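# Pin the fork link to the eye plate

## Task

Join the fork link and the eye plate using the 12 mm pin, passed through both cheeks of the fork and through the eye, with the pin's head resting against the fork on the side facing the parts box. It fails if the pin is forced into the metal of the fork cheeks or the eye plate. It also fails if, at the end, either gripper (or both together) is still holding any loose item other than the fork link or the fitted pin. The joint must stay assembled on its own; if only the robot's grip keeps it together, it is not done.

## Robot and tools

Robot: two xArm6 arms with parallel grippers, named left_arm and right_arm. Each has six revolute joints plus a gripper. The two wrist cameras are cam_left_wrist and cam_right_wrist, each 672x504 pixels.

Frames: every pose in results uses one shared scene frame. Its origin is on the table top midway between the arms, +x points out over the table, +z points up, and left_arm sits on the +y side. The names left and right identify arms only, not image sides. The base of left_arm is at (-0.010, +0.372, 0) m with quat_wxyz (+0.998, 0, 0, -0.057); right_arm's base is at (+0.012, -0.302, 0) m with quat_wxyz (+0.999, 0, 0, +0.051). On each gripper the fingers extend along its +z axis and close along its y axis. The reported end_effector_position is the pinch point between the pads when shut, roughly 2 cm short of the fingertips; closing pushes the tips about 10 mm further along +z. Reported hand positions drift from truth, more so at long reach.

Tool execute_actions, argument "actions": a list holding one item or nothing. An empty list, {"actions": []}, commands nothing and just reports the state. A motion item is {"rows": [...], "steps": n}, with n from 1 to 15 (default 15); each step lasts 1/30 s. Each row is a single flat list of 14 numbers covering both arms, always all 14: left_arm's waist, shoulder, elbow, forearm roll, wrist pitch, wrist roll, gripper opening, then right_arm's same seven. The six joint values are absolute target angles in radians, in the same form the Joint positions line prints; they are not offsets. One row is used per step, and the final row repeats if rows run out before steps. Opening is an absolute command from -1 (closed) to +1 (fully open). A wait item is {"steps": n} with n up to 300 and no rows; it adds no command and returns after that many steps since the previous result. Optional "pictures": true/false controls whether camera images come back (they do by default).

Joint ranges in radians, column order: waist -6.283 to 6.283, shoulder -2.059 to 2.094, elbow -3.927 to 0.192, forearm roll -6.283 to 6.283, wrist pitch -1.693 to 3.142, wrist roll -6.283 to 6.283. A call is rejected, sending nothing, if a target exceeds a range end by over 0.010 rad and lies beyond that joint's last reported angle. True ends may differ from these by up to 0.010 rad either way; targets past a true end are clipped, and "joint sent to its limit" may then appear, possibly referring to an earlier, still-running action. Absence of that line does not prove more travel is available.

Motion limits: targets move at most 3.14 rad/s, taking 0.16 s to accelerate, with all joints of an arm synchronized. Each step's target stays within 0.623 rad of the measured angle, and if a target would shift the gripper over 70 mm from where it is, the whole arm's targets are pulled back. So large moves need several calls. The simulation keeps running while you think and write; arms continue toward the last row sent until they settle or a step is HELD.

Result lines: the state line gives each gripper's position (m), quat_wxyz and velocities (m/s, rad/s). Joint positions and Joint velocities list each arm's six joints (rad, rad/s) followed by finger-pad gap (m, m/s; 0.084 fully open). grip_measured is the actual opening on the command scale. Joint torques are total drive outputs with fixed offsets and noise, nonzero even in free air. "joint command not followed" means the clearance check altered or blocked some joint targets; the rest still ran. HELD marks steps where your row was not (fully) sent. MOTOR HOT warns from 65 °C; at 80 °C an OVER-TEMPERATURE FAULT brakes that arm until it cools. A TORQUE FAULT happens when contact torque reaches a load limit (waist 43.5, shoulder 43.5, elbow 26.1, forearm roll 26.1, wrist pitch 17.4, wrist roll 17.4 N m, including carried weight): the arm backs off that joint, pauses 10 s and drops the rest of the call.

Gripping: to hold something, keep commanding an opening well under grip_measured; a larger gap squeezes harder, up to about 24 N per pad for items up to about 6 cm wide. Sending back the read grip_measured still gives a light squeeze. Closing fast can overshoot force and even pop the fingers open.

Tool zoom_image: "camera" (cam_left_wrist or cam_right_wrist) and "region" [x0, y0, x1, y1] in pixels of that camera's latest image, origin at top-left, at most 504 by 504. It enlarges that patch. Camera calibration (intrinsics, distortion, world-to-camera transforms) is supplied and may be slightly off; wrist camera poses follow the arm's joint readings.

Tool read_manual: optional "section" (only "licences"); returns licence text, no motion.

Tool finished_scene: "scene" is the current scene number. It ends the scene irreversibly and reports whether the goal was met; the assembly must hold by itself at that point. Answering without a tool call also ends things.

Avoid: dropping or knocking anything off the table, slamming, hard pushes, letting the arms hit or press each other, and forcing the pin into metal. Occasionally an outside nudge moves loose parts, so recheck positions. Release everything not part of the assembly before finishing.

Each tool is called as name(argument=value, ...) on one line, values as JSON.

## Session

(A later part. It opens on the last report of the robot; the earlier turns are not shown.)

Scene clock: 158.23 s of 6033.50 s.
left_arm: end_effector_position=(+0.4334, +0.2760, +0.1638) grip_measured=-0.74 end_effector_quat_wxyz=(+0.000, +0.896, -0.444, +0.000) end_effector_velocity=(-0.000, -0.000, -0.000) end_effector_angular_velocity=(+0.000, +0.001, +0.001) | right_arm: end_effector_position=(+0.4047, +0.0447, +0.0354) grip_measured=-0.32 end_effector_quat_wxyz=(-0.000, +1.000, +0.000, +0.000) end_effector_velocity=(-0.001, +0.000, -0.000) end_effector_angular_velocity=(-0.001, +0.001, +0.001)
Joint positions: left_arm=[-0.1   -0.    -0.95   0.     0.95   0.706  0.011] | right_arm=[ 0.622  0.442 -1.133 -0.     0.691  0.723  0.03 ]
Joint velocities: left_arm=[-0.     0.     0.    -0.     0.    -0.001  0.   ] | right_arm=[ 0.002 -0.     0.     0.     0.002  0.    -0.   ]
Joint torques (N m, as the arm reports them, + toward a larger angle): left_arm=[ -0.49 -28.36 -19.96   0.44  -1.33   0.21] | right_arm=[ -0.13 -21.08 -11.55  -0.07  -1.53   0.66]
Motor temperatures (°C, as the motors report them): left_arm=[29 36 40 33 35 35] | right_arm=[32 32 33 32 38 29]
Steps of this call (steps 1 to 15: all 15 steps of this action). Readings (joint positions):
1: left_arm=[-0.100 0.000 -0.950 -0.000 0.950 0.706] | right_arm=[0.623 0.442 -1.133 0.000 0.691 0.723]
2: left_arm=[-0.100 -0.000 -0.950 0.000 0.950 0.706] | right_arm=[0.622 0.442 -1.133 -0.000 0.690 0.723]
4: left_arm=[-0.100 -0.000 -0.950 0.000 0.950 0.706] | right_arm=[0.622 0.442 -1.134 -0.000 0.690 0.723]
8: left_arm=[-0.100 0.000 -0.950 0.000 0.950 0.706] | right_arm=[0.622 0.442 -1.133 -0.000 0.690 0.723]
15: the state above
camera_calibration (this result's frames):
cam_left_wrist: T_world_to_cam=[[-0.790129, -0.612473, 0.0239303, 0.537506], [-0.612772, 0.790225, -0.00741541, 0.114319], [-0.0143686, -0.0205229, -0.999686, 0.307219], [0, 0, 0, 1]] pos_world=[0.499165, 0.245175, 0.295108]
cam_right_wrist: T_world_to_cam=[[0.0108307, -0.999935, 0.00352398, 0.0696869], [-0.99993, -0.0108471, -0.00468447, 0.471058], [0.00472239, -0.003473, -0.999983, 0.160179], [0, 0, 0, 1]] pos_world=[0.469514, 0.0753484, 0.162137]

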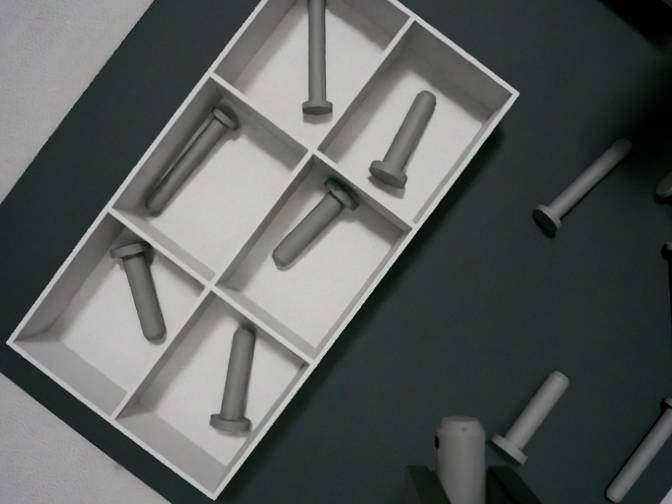

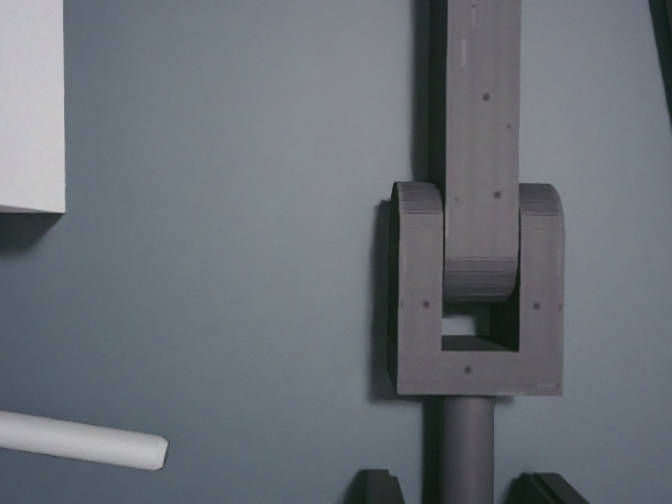

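execute_actions(actions=[{"rows":[[-0.1,0.0,-0.95,0,0.95,0.706,-1,0.6225,0.3,-1.16,0,0.86,0.723,-0.3]]}], pictures=false)

execute_actions(actions=[{"rows":[[-0.1,0.0,-0.95,0,0.95,0.706,-1,0.5,0.0,-0.75,0,0.5,0.2,-0.3]]}], pictures=false)

execute_actions(actions=[{"rows":[[-0.363,0.25,-1.2,-0.1025,0.92,1.168,-1,0.5,0.0,-0.4,0,-0.2,0,-0.3]]}], pictures=false)

execute_actions(actions=[{"rows":[[-0.363,0.25,-1.2,-0.1025,0.92,1.168,-1,0.5,0.1,-0.111,0,-0.8,0,-0.3]]}], pictures=false)

execute_actions(actions=[{"rows":[[-0.363,0.4375,-1.2022,-0.1025,0.728,1.168,-1,0.5,0.266,-0.111,0,-1.055,0,-0.3]]}], pictures=false)

execute_actions(actions=[{"steps":20}])

Scene clock: 174.43 s of 6033.50 s.
left_arm: end_effector_position=(+0.4334, +0.2760, +0.1638) grip_measured=-0.74 end_effector_quat_wxyz=(+0.000, +0.896, -0.444, +0.000) end_effector_velocity=(+0.000, -0.000, +0.000) end_effector_angular_velocity=(-0.000, -0.001, -0.001) | right_arm: end_effector_position=(+0.4016, +0.0421, +0.1040) grip_measured=-0.32 end_effector_quat_wxyz=(+0.001, +1.000, +0.000, -0.002) end_effector_velocity=(+0.002, +0.001, +0.013) end_effector_angular_velocity=(+0.004, -0.005, -0.001)
Joint positions: left_arm=[-0.1   -0.    -0.95   0.     0.95   0.706  0.011] | right_arm=[ 0.622  0.304 -1.157  0.     0.858  0.723  0.03 ]
Joint velocities: left_arm=[-0.     0.    -0.001 -0.     0.     0.001  0.   ] | right_arm=[-0.001 -0.019 -0.013 -0.     0.025 -0.     0.   ]
Joint torques (N m, as the arm reports them, + toward a larger angle): left_arm=[ -0.22 -27.9  -20.04   0.3   -1.22   0.35] | right_arm=[ -0.02 -20.87 -13.19  -0.32  -1.65   0.59]
Motor temperatures (°C, as the motors report them): left_arm=[29 36 40 33 35 35] | right_arm=[32 32 33 32 38 29]
Steps of this call (steps 1 to 15: the robot went on to your last target; steps 16 to 90: nothing new was sent; then 12.70 s passed at rest; steps 91 to 105: all 15 steps of this action). Readings (joint positions):
91: left_arm=[-0.100 -0.000 -0.950 0.000 0.950 0.706] | right_arm=[0.622 0.442 -1.133 0.000 0.691 0.723]
92: left_arm=[-0.100 -0.000 -0.950 0.000 0.950 0.706] | right_arm=[0.622 0.439 -1.133 0.000 0.696 0.723]
94: left_arm=[-0.100 0.000 -0.950 -0.000 0.950 0.706] | right_arm=[0.622 0.411 -1.135 0.000 0.737 0.723]
98: left_arm=[-0.100 -0.000 -0.950 0.000 0.950 0.706] | right_arm=[0.623 0.319 -1.163 -0.000 0.827 0.723]
105: the state above

Scene clock: 174.93 s of 6033.50 s.
left_arm: end_effector_position=(+0.4334, +0.2760, +0.1638) grip_measured=-0.74 end_effector_quat_wxyz=(+0.000, +0.896, -0.444, +0.000) end_effector_velocity=(+0.001, -0.000, +0.001) end_effector_angular_velocity=(-0.001, -0.002, +0.000) | right_arm: end_effector_position=(+0.4074, -0.0285, +0.1281) grip_measured=-0.32 end_effector_quat_wxyz=(-0.048, +0.974, +0.190, +0.110) end_effector_velocity=(-0.002, -0.023, +0.004) end_effector_angular_velocity=(+0.015, -0.110, +0.168)
Joint positions: left_arm=[-0.1    0.    -0.95  -0.     0.95   0.706  0.011] | right_arm=[ 0.504  0.011 -0.765 -0.     0.514  0.22   0.03 ]
Joint velocities: left_arm=[-0.    -0.    -0.002 -0.001  0.    -0.    -0.   ] | right_arm=[-0.037 -0.096  0.146 -0.001 -0.148 -0.211  0.   ]
Joint torques (N m, as the arm reports them, + toward a larger angle): left_arm=[ -0.46 -28.71 -20.13   0.15  -1.36   0.44] | right_arm=[  0.61 -13.98 -12.95  -0.2   -1.88   0.89]
Motor temperatures (°C, as the motors report them): left_arm=[29 36 40 33 35 35] | right_arm=[32 32 33 32 38 29]
Steps of this call (steps 1 to 15: all 15 steps of this action). Readings (joint positions):
1: left_arm=[-0.100 -0.000 -0.950 0.000 0.950 0.706] | right_arm=[0.622 0.303 -1.158 0.000 0.858 0.723]
2: left_arm=[-0.100 0.000 -0.950 -0.000 0.950 0.706] | right_arm=[0.622 0.300 -1.155 0.000 0.855 0.718]
4: left_arm=[-0.100 -0.000 -0.950 0.000 0.950 0.706] | right_arm=[0.613 0.276 -1.123 0.000 0.825 0.674]
8: left_arm=[-0.100 0.000 -0.950 0.000 0.950 0.706] | right_arm=[0.554 0.134 -0.932 0.000 0.660 0.433]
15: the state above

Scene clock: 175.43 s of 6033.50 s.
left_arm: end_effector_position=(+0.4538, +0.1295, +0.1463) grip_measured=-0.74 end_effector_quat_wxyz=(+0.031, +0.723, -0.690, +0.024) end_effector_velocity=(-0.012, -0.173, -0.036) end_effector_angular_velocity=(-0.081, -0.005, -0.688) | right_arm: end_effector_position=(+0.3943, -0.0400, +0.1002) grip_measured=-0.32 end_effector_quat_wxyz=(-0.086, +0.917, +0.279, +0.272) end_effector_velocity=(+0.010, +0.006, +0.035) end_effector_angular_velocity=(+0.117, -0.274, +0.089)
Joint positions: left_arm=[-0.341  0.228 -1.177 -0.093  0.923  1.124  0.011] | right_arm=[ 0.5    0.001 -0.416  0.    -0.162  0.01   0.03 ]
Joint velocities: left_arm=[-0.278  0.262 -0.241 -0.105 -0.026  0.475  0.   ] | right_arm=[-0.001 -0.016  0.135 -0.    -0.411 -0.107 -0.   ]
Joint torques (N m, as the arm reports them, + toward a larger angle): left_arm=[  5.8  -42.01 -19.25   0.57  -1.37  -0.13] | right_arm=[  0.03 -11.88 -10.89  -0.15  -2.08   0.59]
Motor temperatures (°C, as the motors report them): left_arm=[29 36 40 33 35 35] | right_arm=[32 32 33 32 38 29]
Steps of this call (steps 1 to 15: all 15 steps of this action). Readings (joint positions):
1: left_arm=[-0.100 0.000 -0.950 -0.000 0.950 0.706] | right_arm=[0.503 0.008 -0.761 -0.000 0.509 0.214]
2: left_arm=[-0.102 0.002 -0.952 -0.001 0.950 0.711] | right_arm=[0.503 0.006 -0.756 -0.000 0.501 0.208]
4: left_arm=[-0.123 0.023 -0.974 -0.010 0.947 0.753] | right_arm=[0.502 0.003 -0.730 -0.000 0.453 0.189]
8: left_arm=[-0.212 0.106 -1.057 -0.044 0.937 0.902] | right_arm=[0.501 0.002 -0.580 -0.000 0.183 0.104]
15: the state above

Scene clock: 175.93 s of 6033.50 s.
left_arm: end_effector_position=(+0.4542, +0.1152, +0.1449) grip_measured=-0.74 end_effector_quat_wxyz=(+0.034, +0.702, -0.711, +0.028) end_effector_velocity=(-0.000, -0.002, -0.000) end_effector_angular_velocity=(+0.000, -0.001, -0.006) | right_arm: end_effector_position=(+0.3422, -0.0758, +0.0842) grip_measured=-0.32 end_effector_quat_wxyz=(-0.115, +0.880, +0.273, +0.372) end_effector_velocity=(-0.011, -0.007, +0.025) end_effector_angular_velocity=(+0.091, -0.133, +0.002)
Joint positions: left_arm=[-0.362  0.25  -1.2   -0.102  0.92   1.168  0.011] | right_arm=[ 0.5    0.096 -0.123  0.    -0.774  0.     0.03 ]
Joint velocities: left_arm=[-0.004  0.003 -0.003  0.    -0.     0.003  0.   ] | right_arm=[ 0.001  0.032  0.089 -0.001 -0.281 -0.001  0.   ]
Joint torques (N m, as the arm reports them, + toward a larger angle): left_arm=[ -0.32 -35.78 -20.01   0.13  -1.25   0.25] | right_arm=[ -0.16 -10.17  -6.29  -0.04  -2.16   0.61]
Motor temperatures (°C, as the motors report them): left_arm=[29 36 40 33 35 35] | right_arm=[32 32 33 32 38 29]
Steps of this call (steps 1 to 15: all 15 steps of this action). Readings (joint positions):
1: left_arm=[-0.348 0.235 -1.183 -0.096 0.922 1.137] | right_arm=[0.500 0.000 -0.412 -0.000 -0.174 0.007]
2: left_arm=[-0.353 0.240 -1.188 -0.098 0.922 1.147] | right_arm=[0.500 0.000 -0.408 -0.000 -0.187 0.005]
4: left_arm=[-0.357 0.245 -1.194 -0.100 0.921 1.157] | right_arm=[0.500 0.007 -0.385 -0.000 -0.241 0.003]
8: left_arm=[-0.361 0.248 -1.198 -0.102 0.920 1.165] | right_arm=[0.500 0.052 -0.252 -0.000 -0.506 0.001]
15: the state above

Scene clock: 176.43 s of 6033.50 s.
left_arm: end_effector_position=(+0.4729, +0.1102, +0.0637) grip_measured=-0.74 end_effector_quat_wxyz=(+0.026, +0.707, -0.706, +0.031) end_effector_velocity=(+0.009, -0.003, -0.004) end_effector_angular_velocity=(-0.010, -0.027, +0.004) | right_arm: end_effector_position=(+0.3373, -0.0791, +0.0805) grip_measured=-0.32 end_effector_quat_wxyz=(-0.129, +0.860, +0.267, +0.415) end_effector_velocity=(-0.001, +0.000, +0.002) end_effector_angular_velocity=(+0.015, -0.022, +0.001)
Joint positions: left_arm=[-0.363  0.432 -1.204 -0.103  0.731  1.168  0.011] | right_arm=[ 0.5    0.262 -0.111 -0.    -1.05   0.     0.03 ]
Joint velocities: left_arm=[-0.     0.019 -0.008  0.001 -0.04  -0.002  0.   ] | right_arm=[ 0.001  0.027  0.001  0.    -0.055  0.    -0.   ]
Joint torques (N m, as the arm reports them, + toward a larger angle): left_arm=[ -0.37 -37.11 -17.52   0.43  -1.29   0.32] | right_arm=[ -0.14 -11.16  -3.63   0.02  -2.22   0.58]
Motor temperatures (°C, as the motors report them): left_arm=[29 36 40 33 35 35] | right_arm=[32 32 33 32 38 29]
Steps of this call (steps 1 to 15: all 15 steps of this action). Readings (joint positions):
1: left_arm=[-0.363 0.250 -1.200 -0.102 0.920 1.168] | right_arm=[0.500 0.097 -0.120 -0.000 -0.782 0.000]
2: left_arm=[-0.363 0.253 -1.200 -0.102 0.915 1.168] | right_arm=[0.500 0.100 -0.119 -0.000 -0.792 0.000]
4: left_arm=[-0.363 0.285 -1.206 -0.103 0.874 1.168] | right_arm=[0.500 0.126 -0.117 -0.000 -0.841 0.000]
8: left_arm=[-0.363 0.400 -1.197 -0.102 0.774 1.168] | right_arm=[0.500 0.228 -0.112 -0.000 -0.992 0.000]
15: the state above

Scene clock: 177.10 s of 6033.50 s.
left_arm: end_effector_position=(+0.4719, +0.1107, +0.0605) grip_measured=-0.74 end_effector_quat_wxyz=(+0.027, +0.707, -0.706, +0.029) end_effector_velocity=(-0.000, +0.000, -0.000) end_effector_angular_velocity=(+0.001, +0.001, -0.001) | right_arm: end_effector_position=(+0.3370, -0.0793, +0.0803) grip_measured=-0.32 end_effector_quat_wxyz=(-0.129, +0.860, +0.267, +0.415) end_effector_velocity=(+0.000, -0.000, -0.000) end_effector_angular_velocity=(-0.000, +0.001, -0.001)
Joint positions: left_arm=[-0.363  0.437 -1.202 -0.103  0.728  1.168  0.011] | right_arm=[ 0.5    0.266 -0.111  0.    -1.055 -0.     0.03 ]
Joint velocities: left_arm=[ 0.     0.     0.001  0.001 -0.     0.    -0.   ] | right_arm=[-0.001  0.001  0.    -0.    -0.001  0.    -0.   ]
Joint torques (N m, as the arm reports them, + toward a larger angle): left_arm=[ -0.29 -39.06 -18.4    0.44  -1.38   0.33] | right_arm=[  0.03 -10.43  -3.75   0.02  -2.43   0.57]
Motor temperatures (°C, as the motors report them): left_arm=[29 36 40 33 35 35] | right_arm=[32 32 33 32 38 29]
Steps of this call (steps 1 to 15: the robot went on to your last target; steps 16 to 20: nothing new was sent). Readings (joint positions):
1: left_arm=[-0.363 0.433 -1.204 -0.103 0.730 1.168] | right_arm=[0.500 0.263 -0.111 -0.000 -1.051 0.000]
2: left_arm=[-0.363 0.434 -1.204 -0.103 0.730 1.168] | right_arm=[0.500 0.264 -0.111 -0.000 -1.052 0.000]
4: left_arm=[-0.363 0.435 -1.203 -0.103 0.729 1.168] | right_arm=[0.500 0.265 -0.111 -0.000 -1.054 0.000]
8: left_arm=[-0.363 0.437 -1.202 -0.103 0.728 1.168] | right_arm=[0.500 0.265 -0.111 -0.000 -1.055 0.000]
20: the state above
All arms were judged still, so your last target was given up. Only a new action makes them travel on or press farther. Fingers that are still opening or closing keep moving.
camera_calibration (this result's frames):
cam_left_wrist: T_world_to_cam=[[-0.999749, -0.00793398, 0.0209298, 0.501413], [-0.00970554, 0.996252, -0.0859473, -0.0349138], [-0.0201695, -0.0861289, -0.99608, 0.210838], [0, 0, 0, 1]] pos_world=[0.505201, 0.0569204, 0.196516]
cam_right_wrist: T_world_to_cam=[[0.568266, -0.822778, 0.0105166, -0.228158], [-0.504058, -0.358182, -0.785895, 0.270252], [0.650384, 0.441296, -0.618271, -0.00800386], [0, 0, 0, 1]] pos_world=[0.271083, -0.0873921, 0.209841]

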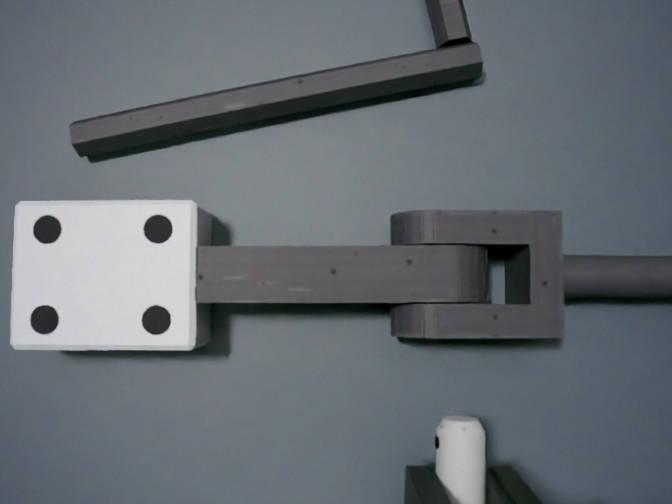

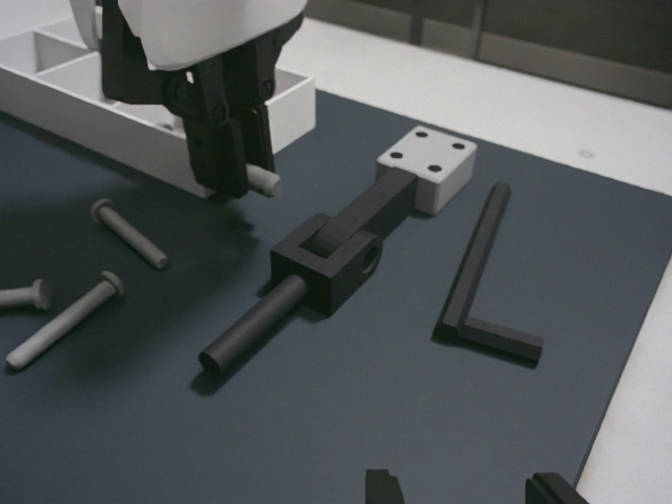

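execute_actions(actions=[{"rows":[[-0.363,0.480,-1.196,-0.108,0.679,1.173,-1,0.5,0.266,-0.111,0,-1.055,0,-0.3]]}], pictures=false)

execute_actions(actions=[{"steps":15}])

Scene clock: 184.07 s of 6033.50 s.
left_arm: end_effector_position=(+0.4727, +0.1111, +0.0397) grip_measured=-0.74 end_effector_quat_wxyz=(+0.026, +0.708, -0.705, +0.030) end_effector_velocity=(-0.003, +0.002, -0.006) end_effector_angular_velocity=(+0.005, +0.009, -0.001) | right_arm: end_effector_position=(+0.3370, -0.0793, +0.0803) grip_measured=-0.32 end_effector_quat_wxyz=(-0.129, +0.860, +0.267, +0.415) end_effector_velocity=(+0.000, +0.001, +0.001) end_effector_angular_velocity=(+0.001, -0.002, +0.002)
Joint positions: left_arm=[-0.363  0.479 -1.197 -0.108  0.679  1.173  0.011] | right_arm=[ 0.5    0.266 -0.111 -0.    -1.055  0.     0.03 ]
Joint velocities: left_arm=[-0.     0.008  0.006 -0.    -0.004  0.001  0.   ] | right_arm=[ 0.002 -0.002 -0.     0.    -0.     0.    -0.   ]
Joint torques (N m, as the arm reports them, + toward a larger angle): left_arm=[ -0.4  -39.73 -18.12   0.13  -1.43   0.25] | right_arm=[ -0.21 -10.36  -3.71  -0.09  -2.32   0.69]
Motor temperatures (°C, as the motors report them): left_arm=[29 36 40 33 35 35] | right_arm=[32 32 32 32 38 29]
Steps of this call (steps 1 to 90: nothing new was sent; then 3.47 s passed at rest; steps 91 to 105: all 15 steps of this action). Readings (joint positions):
91: left_arm=[-0.363 0.438 -1.202 -0.103 0.728 1.168] | right_arm=[0.500 0.266 -0.111 0.000 -1.055 0.000]
92: left_arm=[-0.363 0.440 -1.202 -0.103 0.723 1.168] | right_arm=[0.500 0.266 -0.111 0.000 -1.055 0.000]
94: left_arm=[-0.363 0.456 -1.202 -0.105 0.703 1.170] | right_arm=[0.500 0.266 -0.111 0.000 -1.055 0.000]
98: left_arm=[-0.363 0.478 -1.194 -0.107 0.685 1.172] | right_arm=[0.500 0.266 -0.111 0.000 -1.055 0.000]
105: the state above

Scene clock: 184.57 s of 6033.50 s.
left_arm: end_effector_position=(+0.4724, +0.1113, +0.0390) grip_measured=-0.74 end_effector_quat_wxyz=(+0.026, +0.708, -0.705, +0.029) end_effector_velocity=(+0.000, -0.000, +0.000) end_effector_angular_velocity=(-0.000, -0.000, -0.000) | right_arm: end_effector_position=(+0.3370, -0.0793, +0.0803) grip_measured=-0.32 end_effector_quat_wxyz=(-0.129, +0.860, +0.267, +0.415) end_effector_velocity=(-0.001, -0.000, -0.001) end_effector_angular_velocity=(-0.002, +0.003, +0.000)
Joint positions: left_arm=[-0.363  0.48  -1.196 -0.108  0.679  1.173  0.011] | right_arm=[ 0.5    0.266 -0.111 -0.    -1.055 -0.     0.03 ]
Joint velocities: left_arm=[ 0.     0.001 -0.001  0.    -0.     0.    -0.   ] | right_arm=[ 0.     0.003  0.    -0.     0.     0.    -0.   ]
Joint torques (N m, as the arm reports them, + toward a larger angle): left_arm=[ -0.48 -39.39 -18.13   0.53  -1.32   0.25] | right_arm=[  0.11 -10.2   -3.62   0.03  -2.27   0.58]
Motor temperatures (°C, as the motors report them): left_arm=[29 36 40 33 35 35] | right_arm=[32 32 32 32 38 29]
Steps of this call (steps 1 to 15: the robot went on to your last target). Readings (joint positions):
1: left_arm=[-0.363 0.479 -1.196 -0.108 0.679 1.173] | right_arm=[0.500 0.266 -0.111 -0.000 -1.055 0.000]
2: left_arm=[-0.363 0.479 -1.196 -0.108 0.679 1.173] | right_arm=[0.500 0.266 -0.111 0.000 -1.055 -0.000]
4: left_arm=[-0.363 0.480 -1.196 -0.108 0.679 1.173] | right_arm=[0.500 0.266 -0.111 -0.000 -1.055 -0.000]
8: left_arm=[-0.363 0.480 -1.196 -0.108 0.679 1.173] | right_arm=[0.500 0.266 -0.111 -0.000 -1.055 0.000]
15: the state above
All arms were judged still, so your last target was given up. Only a new action makes them travel on or press farther. Fingers that are still opening or closing keep moving.
camera_calibration (this result's frames):
cam_left_wrist: T_world_to_cam=[[-0.999735, -0.0104814, 0.02051, 0.502594], [-0.0122058, 0.996234, -0.0858435, -0.0360984], [-0.019533, -0.0860711, -0.996098, 0.189218], [0, 0, 0, 1]] pos_world=[0.505716, 0.0575166, 0.175073]
cam_right_wrist: T_world_to_cam=[[0.568266, -0.822778, 0.0105164, -0.228158], [-0.504079, -0.358196, -0.785875, 0.270241], [0.650368, 0.441285, -0.618295, -0.00799909], [0, 0, 0, 1]] pos_world=[0.27108, -0.0873946, 0.209829]

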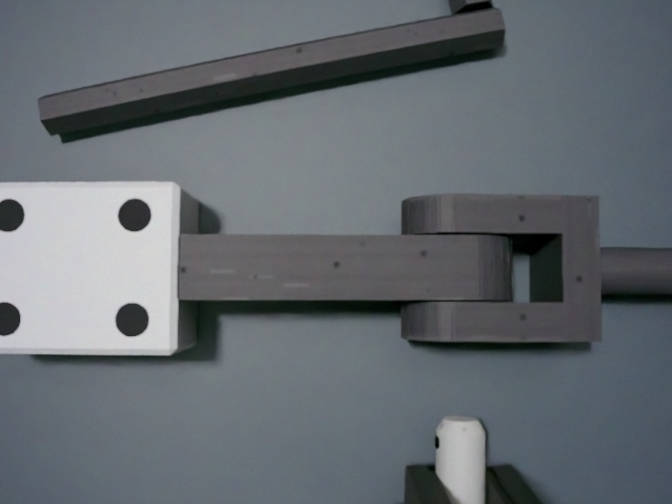

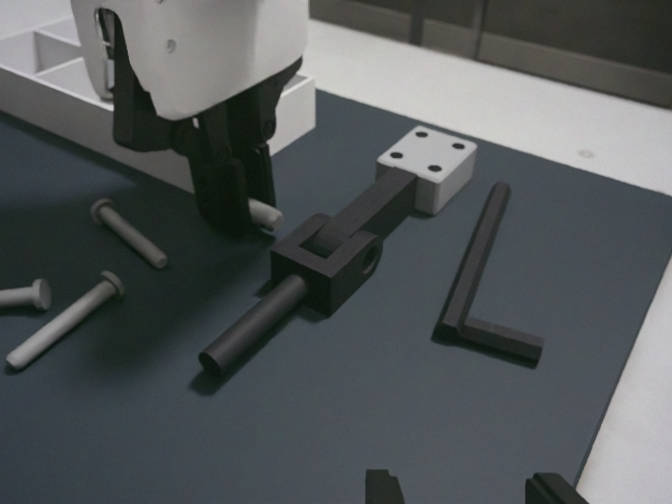

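execute_actions(actions=[{"rows":[[-0.388,0.5027,-1.2328,-0.106,0.692,1.148,-1,0.5,0.266,-0.111,0,-1.055,0,-0.3]]}], pictures=false)

execute_actions(actions=[{"steps":15}])

zoom_image(camera="cam_left_wrist", region=[370, 340, 550, 500])

Scene clock: 194.70 s of 6033.50 s.
left_arm: end_effector_position=(+0.4729, +0.0954, +0.0390) grip_measured=-0.74 end_effector_quat_wxyz=(+0.027, +0.707, -0.706, +0.029) end_effector_velocity=(+0.000, -0.002, +0.000) end_effector_angular_velocity=(-0.001, -0.000, +0.001) | right_arm: end_effector_position=(+0.3370, -0.0793, +0.0803) grip_measured=-0.32 end_effector_quat_wxyz=(-0.129, +0.860, +0.267, +0.415) end_effector_velocity=(-0.001, -0.000, -0.002) end_effector_angular_velocity=(-0.003, +0.005, +0.001)
Joint positions: left_arm=[-0.388  0.502 -1.232 -0.106  0.692  1.148  0.011] | right_arm=[ 0.5    0.266 -0.111  0.    -1.055  0.     0.03 ]
Joint velocities: left_arm=[-0.002  0.002 -0.004 -0.001  0.001 -0.003 -0.   ] | right_arm=[ 0.001  0.003  0.    -0.     0.003  0.    -0.   ]
Joint torques (N m, as the arm reports them, + toward a larger angle): left_arm=[ -0.25 -40.6  -18.14   0.48  -1.3    0.3 ] | right_arm=[ -0.34 -10.51  -3.56  -0.01  -2.31   0.57]
Motor temperatures (°C, as the motors report them): left_arm=[29 36 40 33 35 35] | right_arm=[32 31 32 32 38 29]
Steps of this call (steps 1 to 90: nothing new was sent; then 6.63 s passed at rest; steps 91 to 105: all 15 steps of this action). Readings (joint positions):
91: left_arm=[-0.363 0.480 -1.196 -0.108 0.679 1.173] | right_arm=[0.500 0.266 -0.111 -0.000 -1.055 0.000]
92: left_arm=[-0.365 0.482 -1.199 -0.108 0.681 1.170] | right_arm=[0.500 0.266 -0.111 0.000 -1.055 -0.000]
94: left_arm=[-0.375 0.492 -1.215 -0.107 0.686 1.160] | right_arm=[0.500 0.266 -0.111 0.000 -1.055 0.000]
98: left_arm=[-0.386 0.500 -1.229 -0.106 0.690 1.151] | right_arm=[0.500 0.266 -0.111 0.000 -1.055 0.000]
105: the state above

Scene clock: 195.20 s of 6033.50 s.
left_arm: end_effector_position=(+0.4729, +0.0952, +0.0390) grip_measured=-0.74 end_effector_quat_wxyz=(+0.027, +0.707, -0.706, +0.029) end_effector_velocity=(-0.000, +0.000, -0.000) end_effector_angular_velocity=(+0.001, +0.000, -0.002) | right_arm: end_effector_position=(+0.3370, -0.0793, +0.0803) grip_measured=-0.32 end_effector_quat_wxyz=(-0.129, +0.860, +0.267, +0.415) end_effector_velocity=(+0.000, +0.000, +0.001) end_effector_angular_velocity=(+0.001, -0.002, +0.001)
Joint positions: left_arm=[-0.388  0.503 -1.233 -0.106  0.692  1.148  0.011] | right_arm=[ 0.5    0.266 -0.111  0.    -1.055 -0.     0.03 ]
Joint velocities: left_arm=[-0.    -0.     0.001  0.001  0.     0.     0.   ] | right_arm=[ 0.    -0.001  0.     0.    -0.002 -0.    -0.   ]
Joint torques (N m, as the arm reports them, + toward a larger angle): left_arm=[ -0.28 -40.42 -18.42   0.49  -1.5    0.38] | right_arm=[ -0.39 -10.45  -3.65  -0.1   -2.37   0.71]
Motor temperatures (°C, as the motors report them): left_arm=[29 36 40 33 35 35] | right_arm=[32 31 32 32 38 29]
Steps of this call (steps 1 to 15: the robot went on to your last target). Readings (joint positions):
1: left_arm=[-0.388 0.502 -1.232 -0.106 0.692 1.148] | right_arm=[0.500 0.266 -0.111 0.000 -1.055 -0.000]
2: left_arm=[-0.388 0.503 -1.233 -0.106 0.692 1.148] | right_arm=[0.500 0.266 -0.111 -0.000 -1.055 -0.000]
4: left_arm=[-0.388 0.503 -1.233 -0.106 0.692 1.148] | right_arm=[0.500 0.266 -0.111 -0.000 -1.055 -0.000]
8: left_arm=[-0.388 0.503 -1.233 -0.106 0.692 1.148] | right_arm=[0.500 0.266 -0.111 0.000 -1.055 -0.000]
15: the state above
All arms were judged still, so your last target was given up. Only a new action makes them travel on or press farther. Fingers that are still opening or closing keep moving.
camera_calibration (this result's frames):
cam_left_wrist: T_world_to_cam=[[-0.99974, -0.00799355, 0.0213428, 0.502682], [-0.00980596, 0.996229, -0.0862125, -0.0212208], [-0.0205731, -0.0863994, -0.996048, 0.188344], [0, 0, 0, 1]] pos_world=[0.506218, 0.0414318, 0.175041]
cam_right_wrist: T_world_to_cam=[[0.568266, -0.822778, 0.0105165, -0.228158], [-0.504079, -0.358196, -0.785876, 0.270241], [0.650368, 0.441285, -0.618295, -0.00799913], [0, 0, 0, 1]] pos_world=[0.27108, -0.0873946, 0.209829]

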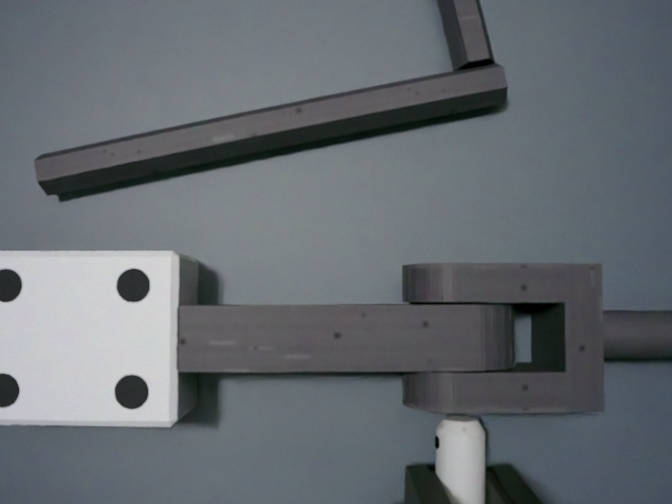

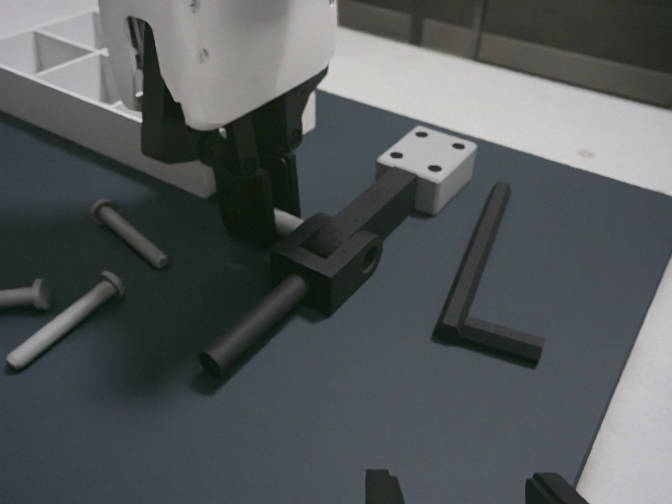

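Region (370, 340, 550, 500) of cam_left_wrist's 672x504 image, scaled by 2.800, with more detail than that image has.

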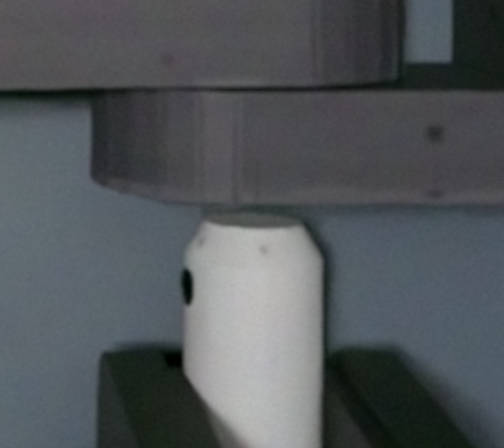

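execute_actions(actions=[{"rows":[[-0.392,0.5070,-1.2398,-0.106,0.6945,1.144,-1,0.5,0.266,-0.111,0,-1.055,0,-0.3],[-0.392,0.5070,-1.2398,-0.106,0.6945,1.144,-1,0.5,0.266,-0.111,0,-1.055,0,-0.3],[-0.392,0.5070,-1.2398,-0.106,0.6945,1.144,-1,0.5,0.266,-0.111,0,-1.055,0,-0.3],[-0.392,0.5070,-1.2398,-0.106,0.6945,1.144,-1,0.5,0.266,-0.111,0,-1.055,0,-0.3],[-0.392,0.5070,-1.2398,-0.106,0.6945,1.144,-1,0.5,0.266,-0.111,0,-1.055,0,-0.3],[-0.392,0.5070,-1.2398,-0.106,0.6945,1.144,-1,0.5,0.266,-0.111,0,-1.055,0,-0.3],[-0.3946,0.5093,-1.2435,-0.106,0.696,1.1414,-1,0.5,0.266,-0.111,0,-1.055,0,-0.3],[-0.3946,0.5093,-1.2435,-0.106,0.696,1.1414,-1,0.5,0.266,-0.111,0,-1.055,0,-0.3],[-0.3946,0.5093,-1.2435,-0.106,0.696,1.1414,-1,0.5,0.266,-0.111,0,-1.055,0,-0.3],[-0.3972,0.5116,-1.2472,-0.106,0.6972,1.139,-1,0.5,0.266,-0.111,0,-1.055,0,-0.3]]}], pictures=false)

execute_actions(actions=[{"steps":10}])

Scene clock: 208.90 s of 6033.50 s.
left_arm: end_effector_position=(+0.4732, +0.0899, +0.0389) grip_measured=-0.74 end_effector_quat_wxyz=(+0.027, +0.707, -0.706, +0.029) end_effector_velocity=(+0.002, -0.006, +0.001) end_effector_angular_velocity=(-0.002, -0.004, -0.000) | right_arm: end_effector_position=(+0.3370, -0.0793, +0.0803) grip_measured=-0.32 end_effector_quat_wxyz=(-0.129, +0.860, +0.267, +0.415) end_effector_velocity=(+0.000, +0.000, +0.001) end_effector_angular_velocity=(+0.001, -0.002, -0.000)
Joint positions: left_arm=[-0.396  0.511 -1.246 -0.106  0.697  1.14   0.011] | right_arm=[ 0.5    0.266 -0.111  0.    -1.055  0.     0.03 ]
Joint velocities: left_arm=[-0.007  0.007 -0.014  0.001  0.002 -0.008  0.   ] | right_arm=[-0.    -0.001  0.     0.    -0.002 -0.    -0.   ]
Joint torques (N m, as the arm reports them, + toward a larger angle): left_arm=[ -2.03 -40.26 -18.02   0.08  -1.33   0.22] | right_arm=[  0.33 -10.06  -3.52   0.04  -2.36   0.68]
Motor temperatures (°C, as the motors report them): left_arm=[29 37 40 33 35 35] | right_arm=[32 31 31 32 38 29]
Steps of this call (steps 1 to 90: nothing new was sent; then 10.20 s passed at rest; steps 91 to 105: all 15 steps of this action). Readings (joint positions):
91: left_arm=[-0.388 0.503 -1.233 -0.106 0.692 1.148] | right_arm=[0.500 0.266 -0.111 0.000 -1.055 -0.000]
92: left_arm=[-0.388 0.503 -1.234 -0.106 0.693 1.147] | right_arm=[0.500 0.266 -0.111 -0.000 -1.055 -0.000]
94: left_arm=[-0.390 0.505 -1.237 -0.106 0.693 1.146] | right_arm=[0.500 0.266 -0.111 0.000 -1.055 0.000]
98: left_arm=[-0.392 0.507 -1.240 -0.106 0.695 1.144] | right_arm=[0.500 0.266 -0.111 0.000 -1.055 0.000]
105: the state above

Scene clock: 209.23 s of 6033.50 s.
left_arm: end_effector_position=(+0.4731, +0.0892, +0.0390) grip_measured=-0.74 end_effector_quat_wxyz=(+0.027, +0.707, -0.706, +0.029) end_effector_velocity=(-0.000, -0.000, -0.000) end_effector_angular_velocity=(-0.000, +0.000, +0.000) | right_arm: end_effector_position=(+0.3370, -0.0793, +0.0803) grip_measured=-0.32 end_effector_quat_wxyz=(-0.129, +0.860, +0.267, +0.415) end_effector_velocity=(-0.001, +0.000, -0.001) end_effector_angular_velocity=(-0.002, +0.002, +0.001)
Joint positions: left_arm=[-0.397  0.512 -1.247 -0.106  0.697  1.139  0.011] | right_arm=[ 0.5    0.266 -0.111  0.    -1.055  0.     0.03 ]
Joint velocities: left_arm=[-0.001  0.001 -0.001 -0.001  0.    -0.001 -0.   ] | right_arm=[ 0.001  0.002  0.     0.     0.001 -0.     0.   ]
Joint torques (N m, as the arm reports them, + toward a larger angle): left_arm=[ -1.57 -40.49 -18.07   0.1   -1.32   0.47] | right_arm=[ -0.32 -10.47  -3.68   0.    -2.37   0.62]
Motor temperatures (°C, as the motors report them): left_arm=[29 37 40 33 35 35] | right_arm=[32 31 31 32 38 29]
Steps of this call (steps 1 to 10: the robot went on to your last target). Readings (joint positions):
1: left_arm=[-0.396 0.511 -1.247 -0.106 0.697 1.139] | right_arm=[0.500 0.266 -0.111 0.000 -1.055 -0.000]
2: left_arm=[-0.396 0.511 -1.247 -0.106 0.697 1.139] | right_arm=[0.500 0.266 -0.111 0.000 -1.055 0.000]
4: left_arm=[-0.397 0.511 -1.247 -0.106 0.697 1.139] | right_arm=[0.500 0.266 -0.111 -0.000 -1.055 0.000]
8: left_arm=[-0.397 0.512 -1.247 -0.106 0.697 1.139] | right_arm=[0.500 0.266 -0.111 0.000 -1.055 0.000]
10: the state above
camera_calibration (this result's frames):
cam_left_wrist: T_world_to_cam=[[-0.999731, -0.00749892, 0.0219343, 0.502744], [-0.00937542, 0.996187, -0.0867398, -0.0154055], [-0.0212002, -0.0869221, -0.99599, 0.188132], [0, 0, 0, 1]] pos_world=[0.506453, 0.0354697, 0.175014]
cam_right_wrist: T_world_to_cam=[[0.568266, -0.822778, 0.0105164, -0.228158], [-0.504079, -0.358196, -0.785875, 0.270241], [0.650368, 0.441285, -0.618296, -0.00799908], [0, 0, 0, 1]] pos_world=[0.27108, -0.0873946, 0.209829]

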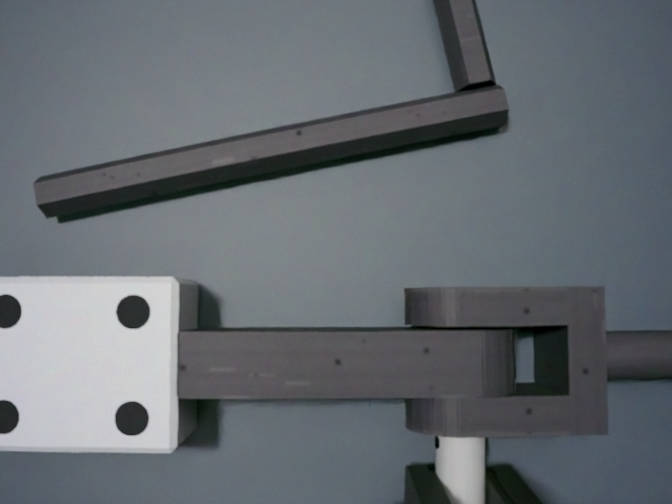

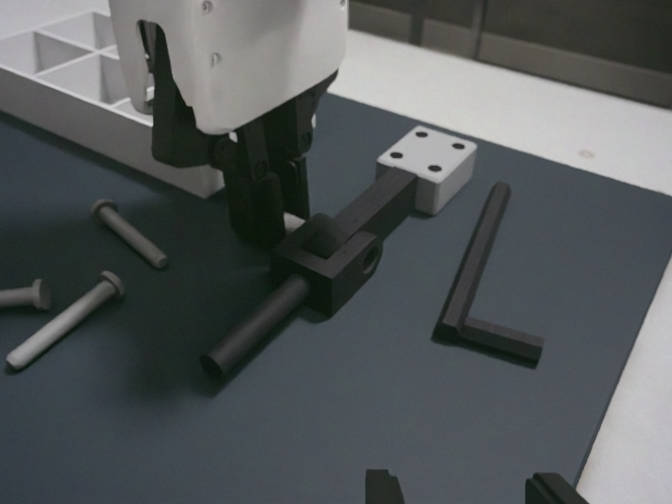

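execute_actions(actions=[{"rows":[[-0.3993,0.5142,-1.2515,-0.106,0.6987,1.137,-1,0.5,0.266,-0.111,0,-1.055,0,-0.3],[-0.3993,0.5142,-1.2515,-0.106,0.6987,1.137,-1,0.5,0.266,-0.111,0,-1.055,0,-0.3],[-0.3993,0.5142,-1.2515,-0.106,0.6987,1.137,-1,0.5,0.266,-0.111,0,-1.055,0,-0.3],[-0.3993,0.5142,-1.2515,-0.106,0.6987,1.137,-1,0.5,0.266,-0.111,0,-1.055,0,-0.3],[-0.3993,0.5142,-1.2515,-0.106,0.6987,1.137,-1,0.5,0.266,-0.111,0,-1.055,0,-0.3],[-0.4015,0.5169,-1.2557,-0.106,0.7002,1.135,-1,0.5,0.266,-0.111,0,-1.055,0,-0.3]]}])

Scene clock: 217.53 s of 6033.50 s.
left_arm: end_effector_position=(+0.4738, +0.0869, +0.0388) grip_measured=-0.74 end_effector_quat_wxyz=(+0.027, +0.707, -0.706, +0.029) end_effector_velocity=(-0.000, -0.001, +0.000) end_effector_angular_velocity=(+0.000, +0.000, -0.001) | right_arm: end_effector_position=(+0.3370, -0.0793, +0.0803) grip_measured=-0.32 end_effector_quat_wxyz=(-0.129, +0.860, +0.267, +0.415) end_effector_velocity=(+0.000, -0.001, -0.000) end_effector_angular_velocity=(-0.001, +0.001, -0.001)
Joint positions: left_arm=[-0.4    0.517 -1.255 -0.106  0.7    1.135  0.011] | right_arm=[ 0.5    0.266 -0.111  0.    -1.055  0.     0.03 ]
Joint velocities: left_arm=[-0.001  0.001 -0.002  0.001  0.001 -0.001 -0.   ] | right_arm=[-0.001  0.     0.     0.     0.002  0.    -0.   ]
Joint torques (N m, as the arm reports them, + toward a larger angle): left_arm=[ -7.5  -41.36 -18.48  -1.37  -1.11   0.37] | right_arm=[  0.05 -10.31  -3.73   0.02  -2.34   0.59]
Motor temperatures (°C, as the motors report them): left_arm=[29 37 40 33 35 35] | right_arm=[32 31 31 32 38 29]
Steps of this call (steps 1 to 15: the robot went on to your last target; steps 16 to 90: nothing new was sent; then 4.80 s passed at rest; steps 91 to 105: all 15 steps of this action). Readings (joint positions):
91: left_arm=[-0.397 0.512 -1.247 -0.106 0.697 1.139] | right_arm=[0.500 0.266 -0.111 -0.000 -1.055 0.000]
92: left_arm=[-0.397 0.512 -1.248 -0.106 0.698 1.139] | right_arm=[0.500 0.266 -0.111 0.000 -1.055 -0.000]
94: left_arm=[-0.398 0.513 -1.250 -0.106 0.698 1.138] | right_arm=[0.500 0.266 -0.111 0.000 -1.055 0.000]
98: left_arm=[-0.399 0.515 -1.253 -0.106 0.699 1.136] | right_arm=[0.500 0.266 -0.111 -0.000 -1.055 -0.000]
105: the state above
camera_calibration (this result's frames):
cam_left_wrist: T_world_to_cam=[[-0.999726, -0.00798773, 0.0219907, 0.503515], [-0.00986848, 0.996178, -0.0867899, -0.0128576], [-0.0212134, -0.0869831, -0.995984, 0.187844], [0, 0, 0, 1]] pos_world=[0.507235, 0.0331697, 0.174901]
cam_right_wrist: T_world_to_cam=[[0.568266, -0.822778, 0.0105164, -0.228158], [-0.504079, -0.358196, -0.785875, 0.270241], [0.650368, 0.441285, -0.618295, -0.00799913], [0, 0, 0, 1]] pos_world=[0.27108, -0.0873946, 0.209829]

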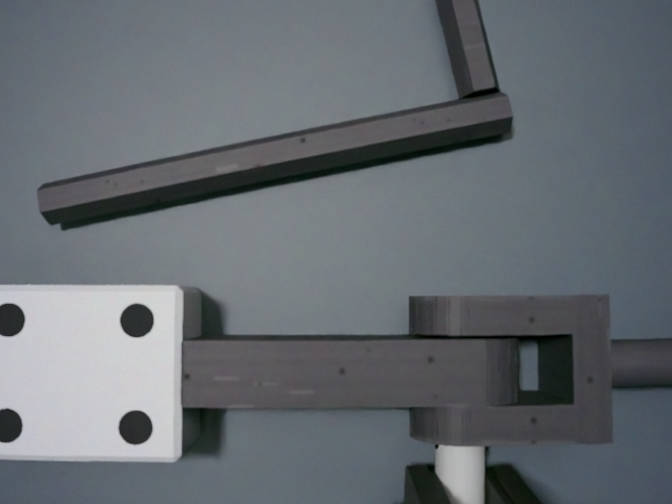

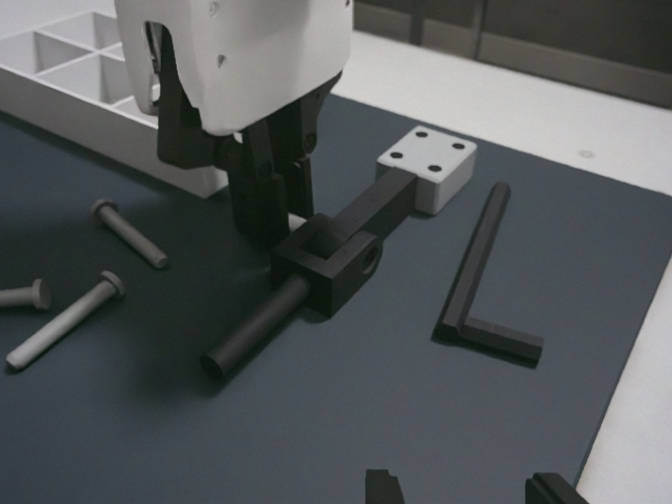

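Blocked; back off.

execute_actions(actions=[{"rows":[[-0.388,0.5027,-1.2328,-0.106,0.692,1.148,-1,0.5,0.266,-0.111,0,-1.055,0,-0.3]]}])

zoom_image(camera="cam_right_wrist", region=[210, 170, 410, 330])

Scene clock: 220.87 s of 6033.50 s.
left_arm: end_effector_position=(+0.4729, +0.0951, +0.0390) grip_measured=-0.74 end_effector_quat_wxyz=(+0.027, +0.707, -0.706, +0.029) end_effector_velocity=(-0.001, +0.001, -0.000) end_effector_angular_velocity=(+0.001, +0.001, -0.000) | right_arm: end_effector_position=(+0.3370, -0.0793, +0.0803) grip_measured=-0.32 end_effector_quat_wxyz=(-0.129, +0.860, +0.267, +0.415) end_effector_velocity=(-0.000, +0.000, -0.000) end_effector_angular_velocity=(-0.001, +0.000, +0.001)
Joint positions: left_arm=[-0.388  0.503 -1.233 -0.106  0.692  1.148  0.011] | right_arm=[ 0.5    0.266 -0.111  0.    -1.055 -0.     0.03 ]
Joint velocities: left_arm=[ 0.001 -0.001  0.003 -0.    -0.001  0.001 -0.   ] | right_arm=[ 0.001 -0.     0.     0.     0.001 -0.     0.   ]
Joint torques (N m, as the arm reports them, + toward a larger angle): left_arm=[ -0.32 -40.49 -18.48   0.2   -1.44   0.23] | right_arm=[ -0.26 -10.43  -3.61   0.01  -2.31   0.66]
Motor temperatures (°C, as the motors report them): left_arm=[29 37 40 33 35 35] | right_arm=[32 31 31 32 38 29]
Steps of this call (steps 1 to 15: the robot went on to your last target; steps 16 to 85: nothing new was sent; steps 86 to 100: all 15 steps of this action). Readings (joint positions):
86: left_arm=[-0.401 0.517 -1.255 -0.106 0.700 1.135] | right_arm=[0.500 0.266 -0.111 0.000 -1.055 0.000]
87: left_arm=[-0.400 0.515 -1.253 -0.106 0.699 1.137] | right_arm=[0.500 0.266 -0.111 -0.000 -1.055 0.000]
89: left_arm=[-0.394 0.509 -1.243 -0.106 0.695 1.142] | right_arm=[0.500 0.266 -0.111 -0.000 -1.055 -0.000]
93: left_arm=[-0.389 0.504 -1.235 -0.106 0.693 1.147] | right_arm=[0.500 0.266 -0.111 0.000 -1.055 -0.000]
100: the state above
camera_calibration (this result's frames):
cam_left_wrist: T_world_to_cam=[[-0.999743, -0.00795729, 0.0212411, 0.502724], [-0.00976213, 0.996224, -0.0862658, -0.021119], [-0.0204744, -0.086451, -0.996046, 0.18832], [0, 0, 0, 1]] pos_world=[0.506245, 0.04132, 0.175075]
cam_right_wrist: T_world_to_cam=[[0.568266, -0.822778, 0.0105165, -0.228158], [-0.504079, -0.358196, -0.785875, 0.270241], [0.650368, 0.441285, -0.618296, -0.00799907], [0, 0, 0, 1]] pos_world=[0.27108, -0.0873946, 0.209829]

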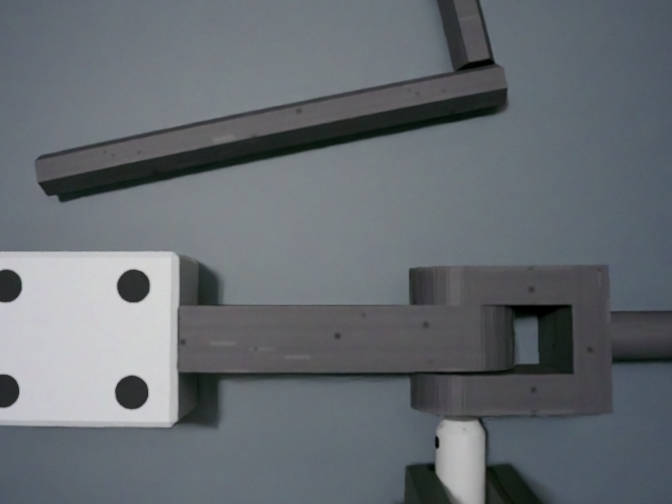

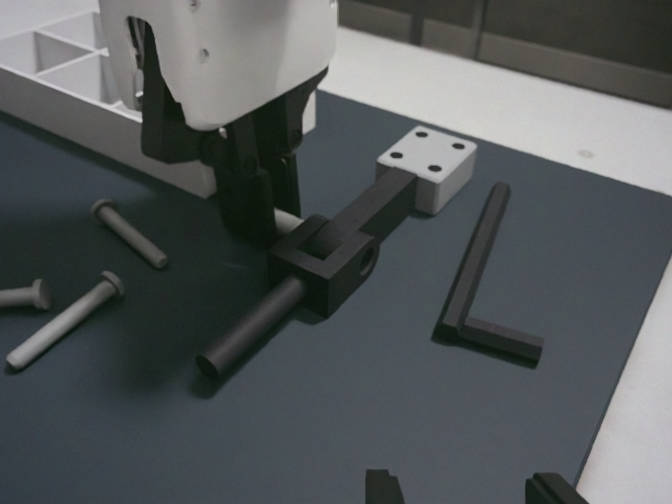

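Region (210, 170, 410, 330) of cam_right_wrist's 672x504 image, scaled by 2.520, with more detail than that image has; it fills the top 403 rows of this view, and the rest is white.

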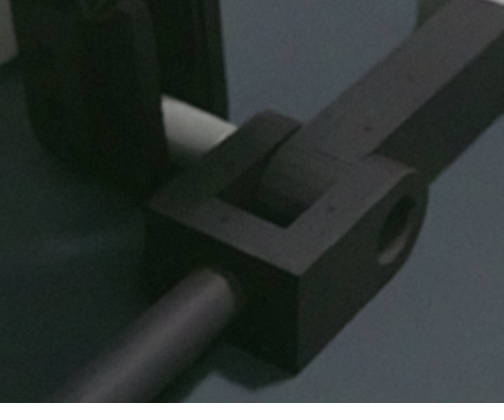

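execute_actions(actions=[{"rows":[[-0.388,0.5012,-1.2328,-0.106,0.6935,1.148,-1,0.5,0.266,-0.111,0,-1.055,0,-0.3],[-0.388,0.5012,-1.2328,-0.106,0.6935,1.148,-1,0.5,0.266,-0.111,0,-1.055,0,-0.3],[-0.388,0.5012,-1.2328,-0.106,0.6935,1.148,-1,0.5,0.266,-0.111,0,-1.055,0,-0.3],[-0.388,0.5012,-1.2328,-0.106,0.6935,1.148,-1,0.5,0.266,-0.111,0,-1.055,0,-0.3],[-0.3911,0.5039,-1.2372,-0.106,0.695,1.145,-1,0.5,0.266,-0.111,0,-1.055,0,-0.3],[-0.3911,0.5039,-1.2372,-0.106,0.695,1.145,-1,0.5,0.266,-0.111,0,-1.055,0,-0.3],[-0.3911,0.5039,-1.2372,-0.106,0.695,1.145,-1,0.5,0.266,-0.111,0,-1.055,0,-0.3],[-0.3943,0.5066,-1.2416,-0.106,0.6966,1.142,-1,0.5,0.266,-0.111,0,-1.055,0,-0.3],[-0.3943,0.5066,-1.2416,-0.106,0.6966,1.142,-1,0.5,0.266,-0.111,0,-1.055,0,-0.3],[-0.3943,0.5066,-1.2416,-0.106,0.6966,1.142,-1,0.5,0.266,-0.111,0,-1.055,0,-0.3],[-0.3974,0.5094,-1.246,-0.106,0.698,1.1386,-1,0.5,0.266,-0.111,0,-1.055,0,-0.3]]}], pictures=false)

execute_actions(actions=[{"rows":[[-0.3974,0.5094,-1.246,-0.106,0.698,1.1386,-1,0.5,0.266,-0.111,0,-1.055,0,-0.3],[-0.3974,0.5094,-1.246,-0.106,0.698,1.1386,-1,0.5,0.266,-0.111,0,-1.055,0,-0.3],[-0.3974,0.5094,-1.246,-0.106,0.698,1.1386,-1,0.5,0.266,-0.111,0,-1.055,0,-0.3],[-0.4005,0.5121,-1.2504,-0.106,0.6996,1.1355,-1,0.5,0.266,-0.111,0,-1.055,0,-0.3]]}])

Scene clock: 235.77 s of 6033.50 s.
left_arm: end_effector_position=(+0.4727, +0.0899, +0.0397) grip_measured=-0.74 end_effector_quat_wxyz=(+0.027, +0.707, -0.706, +0.029) end_effector_velocity=(-0.001, -0.009, -0.001) end_effector_angular_velocity=(-0.000, +0.002, -0.000) | right_arm: end_effector_position=(+0.3370, -0.0793, +0.0803) grip_measured=-0.32 end_effector_quat_wxyz=(-0.129, +0.860, +0.267, +0.415) end_effector_velocity=(+0.000, +0.000, +0.000) end_effector_angular_velocity=(-0.000, +0.001, +0.000)
Joint positions: left_arm=[-0.396  0.508 -1.244 -0.106  0.697  1.14   0.011] | right_arm=[ 0.5    0.266 -0.111  0.    -1.055  0.     0.03 ]
Joint velocities: left_arm=[-0.015  0.013 -0.019 -0.     0.007 -0.015 -0.   ] | right_arm=[ 0.    -0.002 -0.    -0.     0.003  0.    -0.   ]
Joint torques (N m, as the arm reports them, + toward a larger angle): left_arm=[ -0.23 -40.5  -18.32   0.36  -1.45   0.24] | right_arm=[ -0.13 -10.7   -3.59   0.06  -2.41   0.61]
Motor temperatures (°C, as the motors report them): left_arm=[29 37 40 33 35 35] | right_arm=[32 31 31 32 38 29]
Steps of this call (steps 1 to 15: the robot went on to your last target; steps 16 to 90: nothing new was sent; then 11.40 s passed at rest; steps 91 to 105: all 15 steps of this action). Readings (joint positions):
91: left_arm=[-0.388 0.503 -1.233 -0.106 0.692 1.148] | right_arm=[0.500 0.266 -0.111 -0.000 -1.055 -0.000]
92: left_arm=[-0.388 0.502 -1.233 -0.106 0.692 1.148] | right_arm=[0.500 0.266 -0.111 0.000 -1.055 0.000]
94: left_arm=[-0.388 0.502 -1.233 -0.106 0.693 1.148] | right_arm=[0.500 0.266 -0.111 0.000 -1.055 -0.000]
98: left_arm=[-0.390 0.503 -1.236 -0.106 0.694 1.146] | right_arm=[0.500 0.266 -0.111 -0.000 -1.055 -0.000]
105: the state above

Scene clock: 236.27 s of 6033.50 s.
left_arm: end_effector_position=(+0.4728, +0.0874, +0.0397) grip_measured=-0.74 end_effector_quat_wxyz=(+0.027, +0.707, -0.706, +0.029) end_effector_velocity=(-0.001, -0.001, -0.001) end_effector_angular_velocity=(+0.001, +0.001, -0.002) | right_arm: end_effector_position=(+0.3370, -0.0793, +0.0803) grip_measured=-0.32 end_effector_quat_wxyz=(-0.129, +0.860, +0.267, +0.415) end_effector_velocity=(-0.000, -0.000, -0.000) end_effector_angular_velocity=(-0.001, +0.001, +0.000)
Joint positions: left_arm=[-0.4    0.512 -1.25  -0.106  0.7    1.136  0.011] | right_arm=[ 0.5    0.266 -0.111 -0.    -1.055  0.     0.03 ]
Joint velocities: left_arm=[-0.002  0.001 -0.     0.001  0.001 -0.    -0.   ] | right_arm=[ 0.     0.    -0.     0.     0.001  0.    -0.   ]
Joint torques (N m, as the arm reports them, + toward a larger angle): left_arm=[ -1.73 -41.07 -18.69  -0.03  -1.31   0.45] | right_arm=[ -0.18 -10.49  -3.57   0.07  -2.34   0.59]
Motor temperatures (°C, as the motors report them): left_arm=[29 37 40 33 35 35] | right_arm=[32 31 31 32 38 29]
Steps of this call (steps 1 to 15: all 15 steps of this action). Readings (joint positions):
1: left_arm=[-0.397 0.509 -1.245 -0.106 0.698 1.140] | right_arm=[0.500 0.266 -0.111 0.000 -1.055 -0.000]
2: left_arm=[-0.397 0.509 -1.245 -0.106 0.698 1.139] | right_arm=[0.500 0.266 -0.111 -0.000 -1.055 -0.000]
4: left_arm=[-0.397 0.509 -1.245 -0.106 0.698 1.139] | right_arm=[0.500 0.266 -0.111 -0.000 -1.055 -0.000]
8: left_arm=[-0.399 0.511 -1.249 -0.106 0.699 1.136] | right_arm=[0.500 0.266 -0.111 0.000 -1.055 -0.000]
15: the state above
camera_calibration (this result's frames):
cam_left_wrist: T_world_to_cam=[[-0.999728, -0.00770549, 0.0220077, 0.502472], [-0.00959324, 0.996162, -0.0870022, -0.0134107], [-0.0212528, -0.0871897, -0.995965, 0.188729], [0, 0, 0, 1]] pos_world=[0.506218, 0.0336863, 0.175743]
cam_right_wrist: T_world_to_cam=[[0.568266, -0.822778, 0.0105164, -0.228158], [-0.504079, -0.358196, -0.785875, 0.270241], [0.650368, 0.441285, -0.618295, -0.00799908], [0, 0, 0, 1]] pos_world=[0.27108, -0.0873946, 0.209829]

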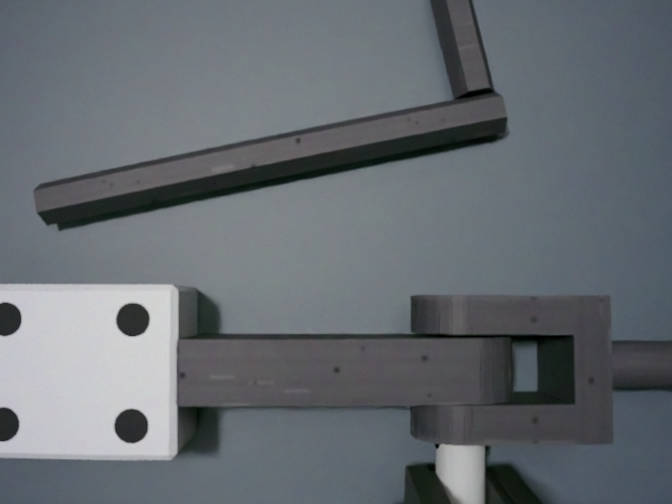

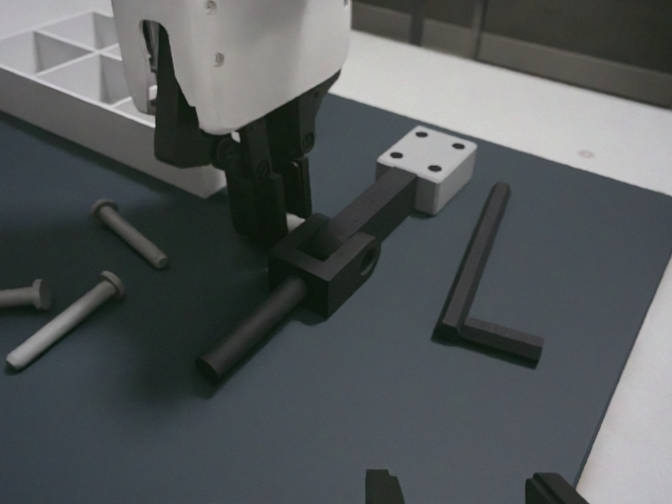

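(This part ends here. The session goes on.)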